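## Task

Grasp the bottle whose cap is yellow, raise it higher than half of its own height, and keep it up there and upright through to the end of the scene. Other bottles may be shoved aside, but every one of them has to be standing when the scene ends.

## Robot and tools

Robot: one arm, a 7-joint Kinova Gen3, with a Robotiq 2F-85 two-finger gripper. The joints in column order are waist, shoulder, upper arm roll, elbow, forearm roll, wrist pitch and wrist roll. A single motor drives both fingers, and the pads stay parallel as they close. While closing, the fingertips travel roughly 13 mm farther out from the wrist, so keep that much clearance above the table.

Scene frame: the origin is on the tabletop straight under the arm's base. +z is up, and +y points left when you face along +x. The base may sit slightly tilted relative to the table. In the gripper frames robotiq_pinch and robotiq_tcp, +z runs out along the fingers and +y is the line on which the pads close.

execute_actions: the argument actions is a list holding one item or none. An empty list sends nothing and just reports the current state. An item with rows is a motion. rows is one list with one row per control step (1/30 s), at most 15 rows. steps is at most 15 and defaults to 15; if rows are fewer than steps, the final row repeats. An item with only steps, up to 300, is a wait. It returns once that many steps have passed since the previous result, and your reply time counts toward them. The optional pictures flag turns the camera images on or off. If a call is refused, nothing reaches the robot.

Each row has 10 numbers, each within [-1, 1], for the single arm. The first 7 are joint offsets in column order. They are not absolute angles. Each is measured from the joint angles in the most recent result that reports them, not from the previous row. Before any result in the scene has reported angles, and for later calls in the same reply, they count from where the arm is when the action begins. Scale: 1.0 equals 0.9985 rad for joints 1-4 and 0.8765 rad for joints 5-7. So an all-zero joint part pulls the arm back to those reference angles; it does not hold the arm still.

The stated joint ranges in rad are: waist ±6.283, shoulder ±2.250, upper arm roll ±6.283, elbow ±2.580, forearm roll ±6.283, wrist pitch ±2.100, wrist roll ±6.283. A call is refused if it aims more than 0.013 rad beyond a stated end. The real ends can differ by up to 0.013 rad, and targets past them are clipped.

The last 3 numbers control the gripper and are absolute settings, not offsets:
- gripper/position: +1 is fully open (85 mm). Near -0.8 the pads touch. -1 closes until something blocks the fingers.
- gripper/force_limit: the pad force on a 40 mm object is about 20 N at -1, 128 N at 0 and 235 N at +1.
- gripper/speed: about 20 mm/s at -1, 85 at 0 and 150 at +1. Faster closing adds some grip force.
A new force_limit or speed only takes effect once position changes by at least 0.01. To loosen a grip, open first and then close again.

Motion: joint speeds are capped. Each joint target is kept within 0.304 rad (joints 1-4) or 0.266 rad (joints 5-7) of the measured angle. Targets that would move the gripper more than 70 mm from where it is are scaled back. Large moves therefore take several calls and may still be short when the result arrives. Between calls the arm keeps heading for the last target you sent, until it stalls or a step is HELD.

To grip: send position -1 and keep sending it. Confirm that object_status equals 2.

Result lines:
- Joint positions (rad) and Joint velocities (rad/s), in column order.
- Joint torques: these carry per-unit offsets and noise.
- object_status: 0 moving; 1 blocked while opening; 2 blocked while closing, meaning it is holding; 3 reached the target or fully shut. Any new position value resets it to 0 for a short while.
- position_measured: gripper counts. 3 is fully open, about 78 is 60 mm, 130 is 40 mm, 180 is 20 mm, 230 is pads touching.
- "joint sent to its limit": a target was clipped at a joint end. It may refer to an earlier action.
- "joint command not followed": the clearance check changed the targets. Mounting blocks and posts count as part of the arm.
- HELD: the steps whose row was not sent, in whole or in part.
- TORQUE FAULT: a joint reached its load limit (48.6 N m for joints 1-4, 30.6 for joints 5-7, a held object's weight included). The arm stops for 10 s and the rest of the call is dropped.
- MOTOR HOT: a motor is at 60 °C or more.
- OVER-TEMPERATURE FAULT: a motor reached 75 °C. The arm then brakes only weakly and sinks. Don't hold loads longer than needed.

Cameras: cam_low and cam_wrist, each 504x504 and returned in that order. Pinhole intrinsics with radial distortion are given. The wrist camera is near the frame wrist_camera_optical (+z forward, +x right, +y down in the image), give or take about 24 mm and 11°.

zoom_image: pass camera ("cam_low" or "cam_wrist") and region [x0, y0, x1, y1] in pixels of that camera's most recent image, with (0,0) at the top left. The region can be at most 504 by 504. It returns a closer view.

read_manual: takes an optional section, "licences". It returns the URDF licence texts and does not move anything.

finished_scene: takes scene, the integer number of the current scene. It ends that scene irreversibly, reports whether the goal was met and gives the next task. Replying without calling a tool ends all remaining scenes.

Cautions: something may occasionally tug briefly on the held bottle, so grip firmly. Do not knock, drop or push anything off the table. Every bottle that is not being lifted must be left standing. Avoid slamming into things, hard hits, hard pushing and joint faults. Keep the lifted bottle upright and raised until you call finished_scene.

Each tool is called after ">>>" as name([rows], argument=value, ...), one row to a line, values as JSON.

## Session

>>> execute_actions(actions=[])

Scene clock: 0.00 s of 3900.00 s.
position_measured=3 object_status=3
Joint positions: [ 1.617  1.325 -0.56   1.497 -0.815  0.998  2.782]
Joint velocities: [ 0.     0.001  0.     0.     0.     0.001 -0.001]
Joint torques (N m, as the joint torque sensors report them, + toward a larger angle): no reading
Motor temperatures (°C, as the motors report them): [32 31 32 34 42 38 41]

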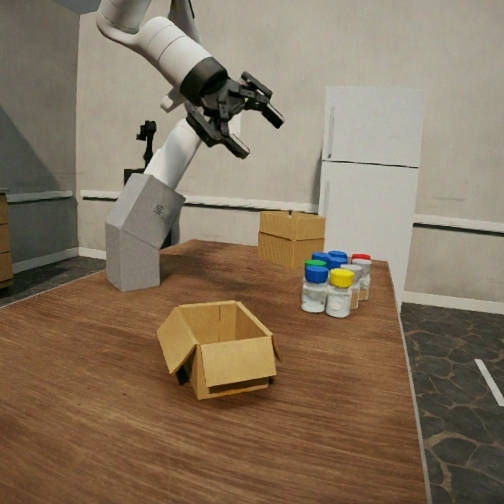

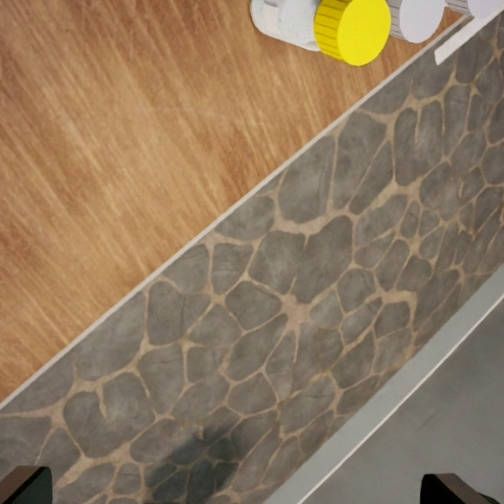

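>>> execute_actions([
  {"rows":[[-0.4,-0.586,0.561,0.393,-0.244,-0.538,-0.8,1,0,0]]},
], pictures=false)

>>> execute_actions([
  {"steps":50},
], pictures=false)

>>> execute_actions([
  {"rows":[[-0.867,0,0,0,0,0,-0.83,0.5,0,0]]},
], pictures=false)

>>> execute_actions([
  {"steps":60},
])

Scene clock: 2.10 s of 3900.00 s.
position_measured=3 object_status=3
Joint positions: [ 1.271  0.919 -0.163  1.843 -1.006  0.653  2.42 ]
Joint velocities: [-0.239 -0.748  0.701  0.252 -0.108 -0.554 -0.879]
Joint torques (N m, as the joint torque sensors report them, + toward a larger angle): [ 10.75 -17.05   4.57  -8.6   -0.65  -0.14   0.66]
Motor temperatures (°C, as the motors report them): [32 31 32 34 42 38 41]
Steps of this call (steps 1 to 48: nothing new was sent; steps 49 to 63: all 15 steps of this action). Readings (joint positions | what the end effector reports):
49: [1.616 1.323 -0.559 1.498 -0.815 0.997 2.781] | position_measured=3 object_status=3
50: [1.609 1.316 -0.554 1.504 -0.819 0.992 2.777] | position_measured=3 object_status=3
52: [1.579 1.285 -0.527 1.531 -0.837 0.969 2.754] | position_measured=3 object_status=3
56: [1.452 1.160 -0.407 1.652 -0.918 0.863 2.648] | position_measured=3 object_status=3
63: the state above

Scene clock: 3.77 s of 3900.00 s.
position_measured=3 object_status=3
Joint positions: [ 1.218  0.739 -0.     1.89  -1.029  0.527  2.081]
Joint velocities: [-0.001  0.     0.     0.001 -0.     0.     0.   ]
Joint torques (N m, as the joint torque sensors report them, + toward a larger angle): [  7.11 -14.61   4.55  -7.69  -0.28  -0.88   0.71]
Motor temperatures (°C, as the motors report them): [32 31 32 34 42 38 41]
Steps of this call (steps 1 to 30: the robot went on to your last target; steps 31 to 50: nothing new was sent). Readings (joint positions | what the end effector reports):
1: [1.265 0.894 -0.141 1.849 -1.009 0.635 2.389] | position_measured=3 object_status=3
2: [1.260 0.871 -0.118 1.854 -1.012 0.618 2.356] | position_measured=3 object_status=3
4: [1.247 0.827 -0.077 1.865 -1.018 0.586 2.278] | position_measured=3 object_status=3
8: [1.227 0.763 -0.018 1.883 -1.026 0.541 2.130] | position_measured=3 object_status=3
50: the state above
The arm was judged still, so your last target was given up. Only a new action makes it travel on or press farther. Fingers that are still opening or closing keep moving.

Scene clock: 4.27 s of 3900.00 s.
position_measured=66 object_status=0
Joint positions: [ 0.908  0.739  0.     1.889 -1.029  0.526  1.816]
Joint velocities: [-0.737  0.001 -0.003 -0.001 -0.     0.001 -0.646]
Joint torques (N m, as the joint torque sensors report them, + toward a larger angle): [  8.38 -15.29   5.17  -6.32  -0.22  -0.65   0.62]
Motor temperatures (°C, as the motors report them): [32 31 32 34 42 38 41]
Steps of this call (steps 1 to 15: all 15 steps of this action). Readings (joint positions | what the end effector reports):
1: [1.216 0.739 0.000 1.890 -1.029 0.526 2.080] | position_measured=3 object_status=0
2: [1.209 0.739 0.001 1.890 -1.028 0.526 2.076] | position_measured=5 object_status=0
4: [1.179 0.739 0.003 1.890 -1.028 0.525 2.053] | position_measured=15 object_status=0
8: [1.080 0.739 0.000 1.889 -1.029 0.526 1.967] | position_measured=44 object_status=0
15: the state above

Scene clock: 6.27 s of 3900.00 s.
position_measured=66 object_status=3
Joint positions: [ 0.352  0.739 -0.     1.89  -1.029  0.527  1.353]
Joint velocities: [ 0.001  0.    -0.001  0.     0.    -0.    -0.   ]
Joint torques (N m, as the joint torque sensors report them, + toward a larger angle): [  9.13 -16.37   5.31  -3.63   0.13  -0.31   0.58]
Motor temperatures (°C, as the motors report them): [32 31 32 34 42 38 41]
Steps of this call (steps 1 to 45: the robot went on to your last target; steps 46 to 60: nothing new was sent). Readings (joint positions | what the end effector reports):
1: [0.883 0.739 0.000 1.889 -1.029 0.526 1.794] | position_measured=66 object_status=0
2: [0.859 0.739 0.000 1.889 -1.029 0.526 1.772] | position_measured=66 object_status=0
4: [0.810 0.739 0.000 1.889 -1.029 0.526 1.729] | position_measured=66 object_status=0
8: [0.711 0.739 -0.000 1.889 -1.029 0.526 1.643] | position_measured=66 object_status=3
60: the state above
The arm was judged still, so your last target was given up. Only a new action makes it travel on or press farther. Fingers that are still opening or closing keep moving.

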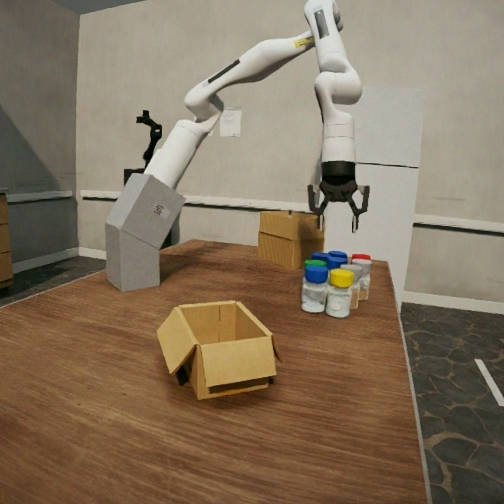

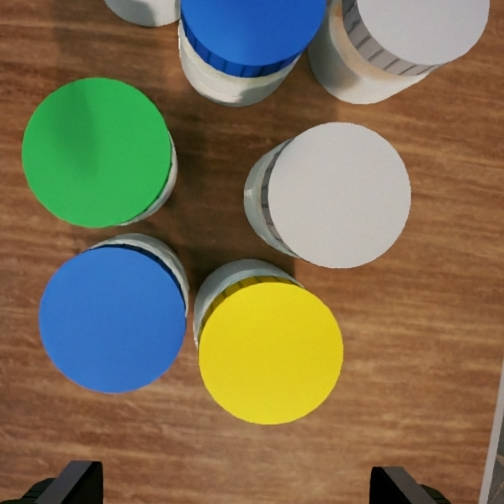

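>>> execute_actions([
  {"rows":[[-0.118,0.089,0,-0.026,-0.188,-0.088,-0.2,0.35,0,0]]},
], pictures=false)

>>> execute_actions([
  {"rows":[[0,0,0,0,0,0,-0.93,0.35,0,0]]},
], pictures=false)

>>> execute_actions([
  {"steps":20},
])

Scene clock: 8.60 s of 3900.00 s.
position_measured=85 object_status=3
Joint positions: [ 0.236  0.827 -0.     1.864 -1.193  0.449  1.178]
Joint velocities: [-0.016  0.012 -0.001  0.    -0.003 -0.    -0.004]
Joint torques (N m, as the joint torque sensors report them, + toward a larger angle): [  9.25 -17.25   4.91  -2.49   0.21  -0.38   0.4 ]
Motor temperatures (°C, as the motors report them): [32 31 32 34 42 38 41]
Steps of this call (steps 1 to 55: nothing new was sent; steps 56 to 70: all 15 steps of this action). Readings (joint positions | what the end effector reports):
56: [0.350 0.740 0.000 1.890 -1.030 0.526 1.352] | position_measured=66 object_status=0
57: [0.344 0.745 0.001 1.888 -1.036 0.522 1.345] | position_measured=68 object_status=0
59: [0.314 0.768 0.002 1.882 -1.073 0.505 1.306] | position_measured=77 object_status=0
63: [0.250 0.817 -0.002 1.867 -1.174 0.460 1.199] | position_measured=84 object_status=0
70: the state above

Scene clock: 9.10 s of 3900.00 s.
position_measured=85 object_status=3
Joint positions: [ 0.236  0.827 -0.     1.864 -1.193  0.449  0.672]
Joint velocities: [ 0.001 -0.001 -0.    -0.     0.     0.001 -1.214]
Joint torques (N m, as the joint torque sensors report them, + toward a larger angle): [  9.34 -17.44   5.26  -2.5    0.16  -0.33   0.71]
Motor temperatures (°C, as the motors report them): [32 31 32 34 42 38 41]
Steps of this call (steps 1 to 15: all 15 steps of this action). Readings (joint positions | what the end effector reports):
1: [0.236 0.827 -0.000 1.864 -1.193 0.449 1.177] | position_measured=85 object_status=3
2: [0.236 0.827 -0.000 1.864 -1.193 0.450 1.167] | position_measured=85 object_status=3
4: [0.235 0.827 -0.000 1.864 -1.193 0.449 1.116] | position_measured=85 object_status=3
8: [0.236 0.827 -0.000 1.864 -1.193 0.449 0.956] | position_measured=85 object_status=3
15: the state above

Scene clock: 9.77 s of 3900.00 s.
position_measured=85 object_status=3
Joint positions: [ 0.236  0.827 -0.     1.864 -1.193  0.449  0.363]
Joint velocities: [-0.     0.001  0.    -0.     0.    -0.    -0.002]
Joint torques (N m, as the joint torque sensors report them, + toward a larger angle): [  9.41 -17.45   5.29  -2.57   0.03  -0.33   0.64]
Motor temperatures (°C, as the motors report them): [32 31 32 34 42 38 41]
Steps of this call (steps 1 to 20: the robot went on to your last target). Readings (joint positions | what the end effector reports):
1: [0.236 0.827 -0.000 1.864 -1.193 0.449 0.631] | position_measured=85 object_status=3
2: [0.236 0.827 -0.000 1.864 -1.193 0.449 0.591] | position_measured=85 object_status=3
4: [0.236 0.827 -0.000 1.864 -1.193 0.449 0.509] | position_measured=85 object_status=3
8: [0.236 0.827 -0.000 1.864 -1.193 0.449 0.382] | position_measured=85 object_status=3
20: the state above

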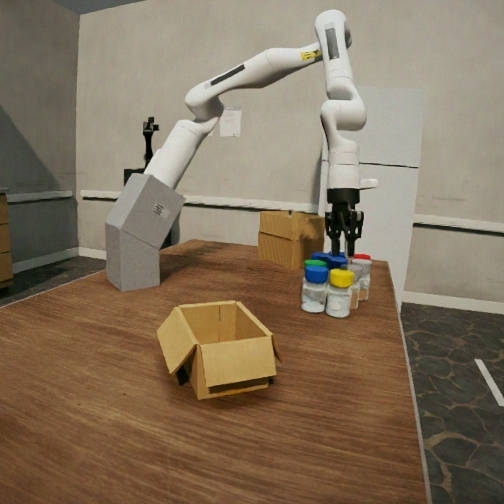

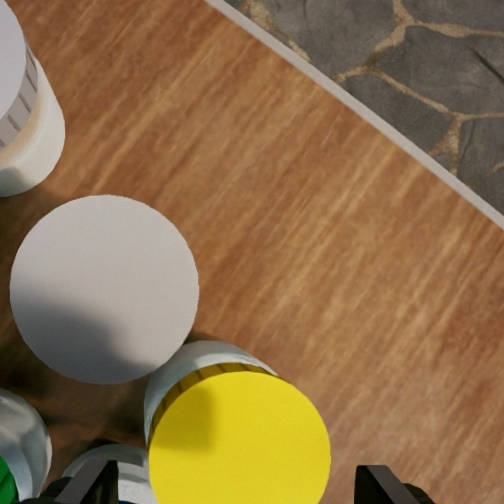

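>>> execute_actions([
  {"rows":[[-0.022,0.031,0,-0.026,-0.025,-0.011,-0.13,0.35,0,0]]},
])

>>> zoom_image(camera="cam_low", region=[280,200,400,330])

Scene clock: 11.53 s of 3900.00 s.
position_measured=85 object_status=3
Joint positions: [ 0.214  0.858 -0.     1.838 -1.215  0.44   0.249]
Joint velocities: [-0.002  0.003  0.    -0.     0.    -0.    -0.002]
Joint torques (N m, as the joint torque sensors report them, + toward a larger angle): [  9.17 -17.69   5.37  -2.24   0.16  -0.39   1.02]
Motor temperatures (°C, as the motors report them): [32 31 32 34 42 38 41]
Steps of this call (steps 1 to 15: the robot went on to your last target; steps 16 to 38: nothing new was sent; steps 39 to 53: all 15 steps of this action). Readings (joint positions | what the end effector reports):
39: [0.235 0.828 -0.000 1.864 -1.193 0.449 0.361] | position_measured=85 object_status=3
40: [0.233 0.831 0.000 1.861 -1.195 0.448 0.352] | position_measured=85 object_status=3
42: [0.224 0.845 0.000 1.851 -1.204 0.445 0.307] | position_measured=85 object_status=3
46: [0.216 0.856 -0.001 1.840 -1.214 0.440 0.254] | position_measured=85 object_status=3
53: the state above

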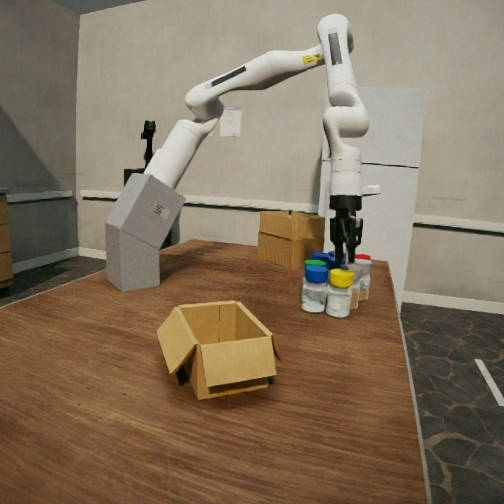

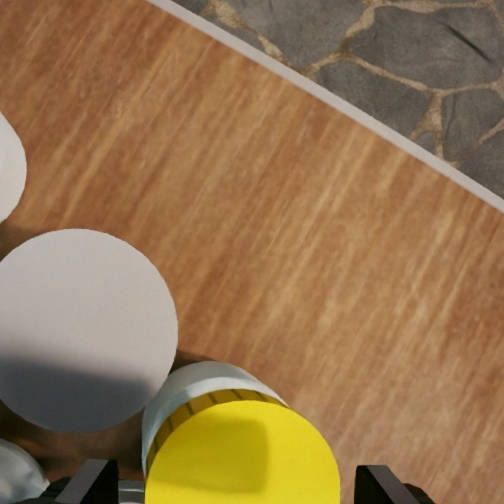

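Region (280, 200, 400, 330) of cam_low's 504x504 image, scaled by 3.877, with more detail than that image has; it fills the left 465 columns of this view, and the rest is white.

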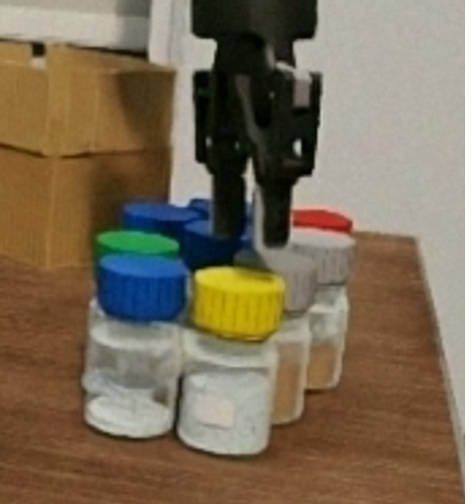

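>>> execute_actions([
  {"rows":[[-0.006,0.03,0,-0.02,-0.03,-0.008,0.02,0.35,0,0],[-0.006,0.03,0,-0.02,-0.03,-0.008,0.02,0.35,0,0],[-0.006,0.03,0,-0.02,-0.03,-0.008,0.02,0.35,0,0],[-0.006,0.03,0,-0.02,-0.03,-0.008,0.02,0.35,0,0],[-0.015,0.056,0,-0.035,-0.065,-0.015,0.043,0.35,0,0],[-0.015,0.056,0,-0.035,-0.065,-0.015,0.043,0.35,0,0],[-0.025,0.083,0,-0.049,-0.1,-0.023,0.066,0.35,0,0]]},
])

>>> zoom_image(camera="cam_low", region=[280,200,400,330])

Scene clock: 13.33 s of 3900.00 s.
position_measured=85 object_status=3
Joint positions: [ 0.19   0.938 -0.001  1.79  -1.302  0.42   0.306]
Joint velocities: [-0.009  0.023  0.001 -0.011 -0.014 -0.004  0.009]
Joint torques (N m, as the joint torque sensors report them, + toward a larger angle): [  9.92 -17.99   5.36  -2.25  -0.1   -0.6    0.6 ]
Motor temperatures (°C, as the motors report them): [32 32 32 34 42 38 41]
Steps of this call (steps 1 to 15: the robot went on to your last target; steps 16 to 39: nothing new was sent; steps 40 to 54: all 15 steps of this action). Readings (joint positions | what the end effector reports):
40: [0.214 0.859 -0.000 1.837 -1.216 0.440 0.250] | position_measured=85 object_status=3
41: [0.213 0.866 -0.000 1.833 -1.220 0.439 0.252] | position_measured=85 object_status=3
43: [0.210 0.879 -0.000 1.825 -1.233 0.435 0.261] | position_measured=85 object_status=3
47: [0.200 0.910 0.000 1.806 -1.266 0.428 0.283] | position_measured=85 object_status=3
54: the state above

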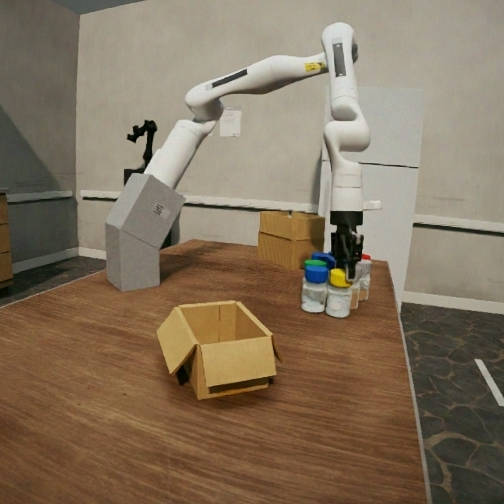

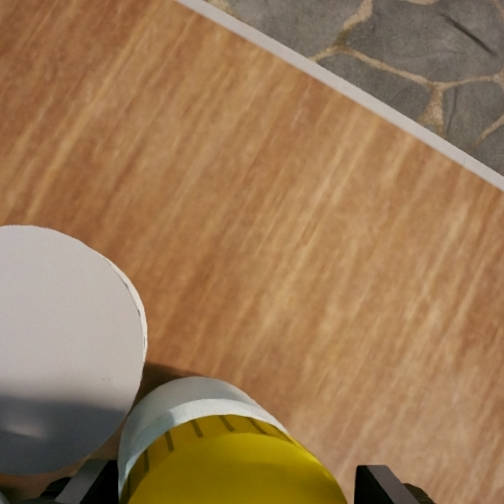

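Region (280, 200, 400, 330) of cam_low's 504x504 image, scaled by 3.877, with more detail than that image has; it fills the left 465 columns of this view, and the rest is white.

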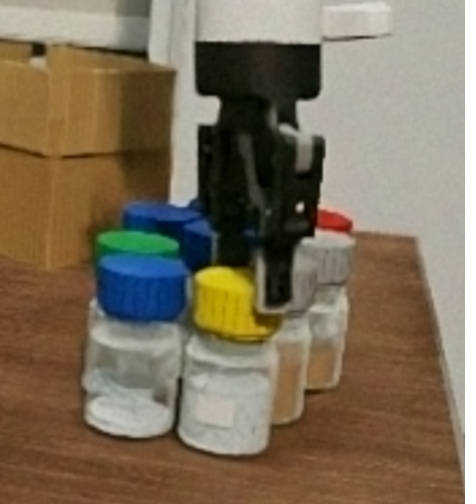

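>>> execute_actions([
  {"rows":[[-0.006,0.013,0,0.002,-0.04,-0.005,0.03,0.35,0,0]],"steps":10},
], pictures=false)

>>> execute_actions([
  {"rows":[[0,0,0,0,0,0,0,-1,-0.3,-0.5]]},
], pictures=false)

>>> execute_actions([
  {"rows":[[0.075,-0.185,0,0.085,0.27,0.065,-0.17,-1,-0.3,-0.5]]},
], pictures=false)

>>> execute_actions([
  {"steps":20},
])

Scene clock: 14.77 s of 3900.00 s.
position_measured=85 object_status=3
Joint positions: [ 0.184  0.95  -0.001  1.792 -1.336  0.416  0.332]
Joint velocities: [-0.001  0.003  0.     0.    -0.007 -0.002  0.006]
Joint torques (N m, as the joint torque sensors report them, + toward a larger angle): [  9.97 -18.42   5.11  -1.91   0.16  -0.36   0.69]
Motor temperatures (°C, as the motors report them): [32 32 32 34 42 38 41]
Steps of this call (steps 1 to 15: the robot went on to your last target; steps 16 to 33: nothing new was sent; steps 34 to 43: all 10 steps of this action). Readings (joint positions | what the end effector reports):
34: [0.189 0.941 -0.001 1.789 -1.304 0.420 0.308] | position_measured=85 object_status=3
35: [0.187 0.944 -0.000 1.790 -1.312 0.419 0.314] | position_measured=85 object_status=3
37: [0.185 0.948 -0.001 1.792 -1.327 0.417 0.326] | position_measured=85 object_status=3
41: [0.184 0.950 -0.001 1.792 -1.335 0.416 0.332] | position_measured=85 object_status=3
43: the state above

Scene clock: 15.27 s of 3900.00 s.
position_measured=97 object_status=2
Joint positions: [ 0.185  0.949 -0.001  1.794 -1.336  0.417  0.332]
Joint velocities: [ 0.001 -0.001 -0.001 -0.     0.    -0.001  0.   ]
Joint torques (N m, as the joint torque sensors report them, + toward a larger angle): [  9.47 -16.84   5.37  -2.95  -0.13  -0.94   0.56]
Motor temperatures (°C, as the motors report them): [32 32 32 34 42 38 41]
Steps of this call (steps 1 to 15: all 15 steps of this action). Readings (joint positions | what the end effector reports):
1: [0.184 0.950 -0.001 1.792 -1.336 0.416 0.332] | position_measured=85 object_status=0
2: [0.184 0.950 -0.001 1.792 -1.336 0.416 0.332] | position_measured=86 object_status=0
4: [0.184 0.949 -0.001 1.793 -1.336 0.417 0.332] | position_measured=92 object_status=0
8: [0.185 0.949 -0.001 1.794 -1.336 0.417 0.332] | position_measured=97 object_status=0
15: the state above

Scene clock: 15.77 s of 3900.00 s.
position_measured=98 object_status=2
Joint positions: [ 0.258  0.768 -0.001  1.878 -1.099  0.474  0.184]
Joint velocities: [ 0.014 -0.035 -0.005  0.008  0.006  0.003 -0.004]
Joint torques (N m, as the joint torque sensors report them, + toward a larger angle): [  9.71 -17.76   6.05  -2.96   0.16  -0.47   0.51]
Motor temperatures (°C, as the motors report them): [32 32 32 34 42 38 41]
Steps of this call (steps 1 to 15: all 15 steps of this action). Readings (joint positions | what the end effector reports):
1: [0.185 0.947 -0.001 1.794 -1.335 0.418 0.332] | position_measured=97 object_status=2
2: [0.187 0.942 -0.002 1.797 -1.329 0.419 0.328] | position_measured=97 object_status=2
4: [0.199 0.913 -0.003 1.809 -1.295 0.427 0.307] | position_measured=98 object_status=2
8: [0.239 0.815 -0.001 1.853 -1.168 0.457 0.227] | position_measured=98 object_status=2
15: the state above

Scene clock: 16.43 s of 3900.00 s.
position_measured=98 object_status=2
Joint positions: [ 0.259  0.764 -0.001  1.878 -1.099  0.474  0.183]
Joint velocities: [ 0.     0.     0.001  0.     0.    -0.     0.002]
Joint torques (N m, as the joint torque sensors report them, + toward a larger angle): [  9.78 -17.89   5.83  -3.04   0.31  -0.44   0.6 ]
Motor temperatures (°C, as the motors report them): [32 32 32 34 42 38 41]
Steps of this call (steps 1 to 15: the robot went on to your last target; steps 16 to 20: nothing new was sent). Readings (joint positions | what the end effector reports):
1: [0.258 0.767 -0.001 1.878 -1.099 0.474 0.184] | position_measured=98 object_status=2
2: [0.258 0.766 -0.001 1.878 -1.099 0.474 0.183] | position_measured=98 object_status=2
4: [0.259 0.765 -0.001 1.878 -1.099 0.474 0.183] | position_measured=98 object_status=2
8: [0.259 0.764 -0.001 1.878 -1.099 0.474 0.183] | position_measured=98 object_status=2
20: the state above
The arm was judged still, so your last target was given up. Only a new action makes it travel on or press farther. Fingers that are still opening or closing keep moving.

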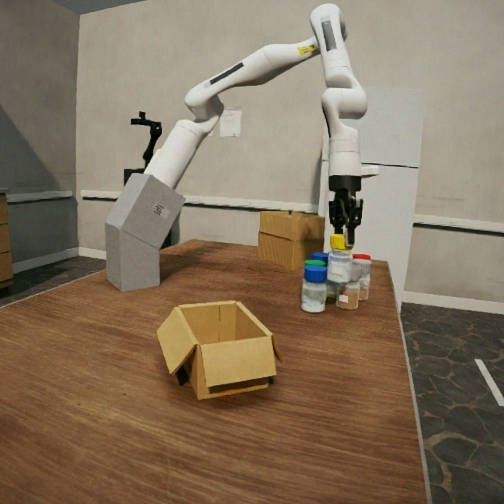

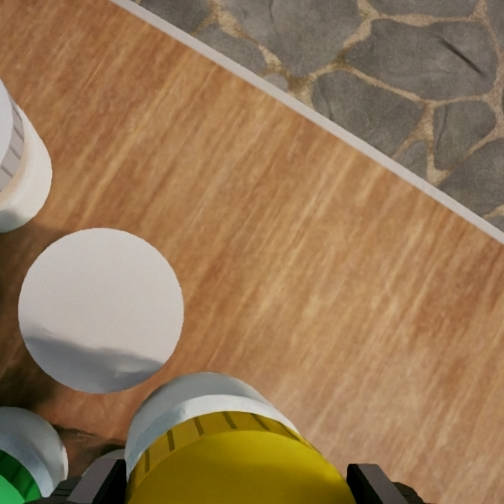

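>>> finished_scene(scene=2)

The scene is finished: the task was done.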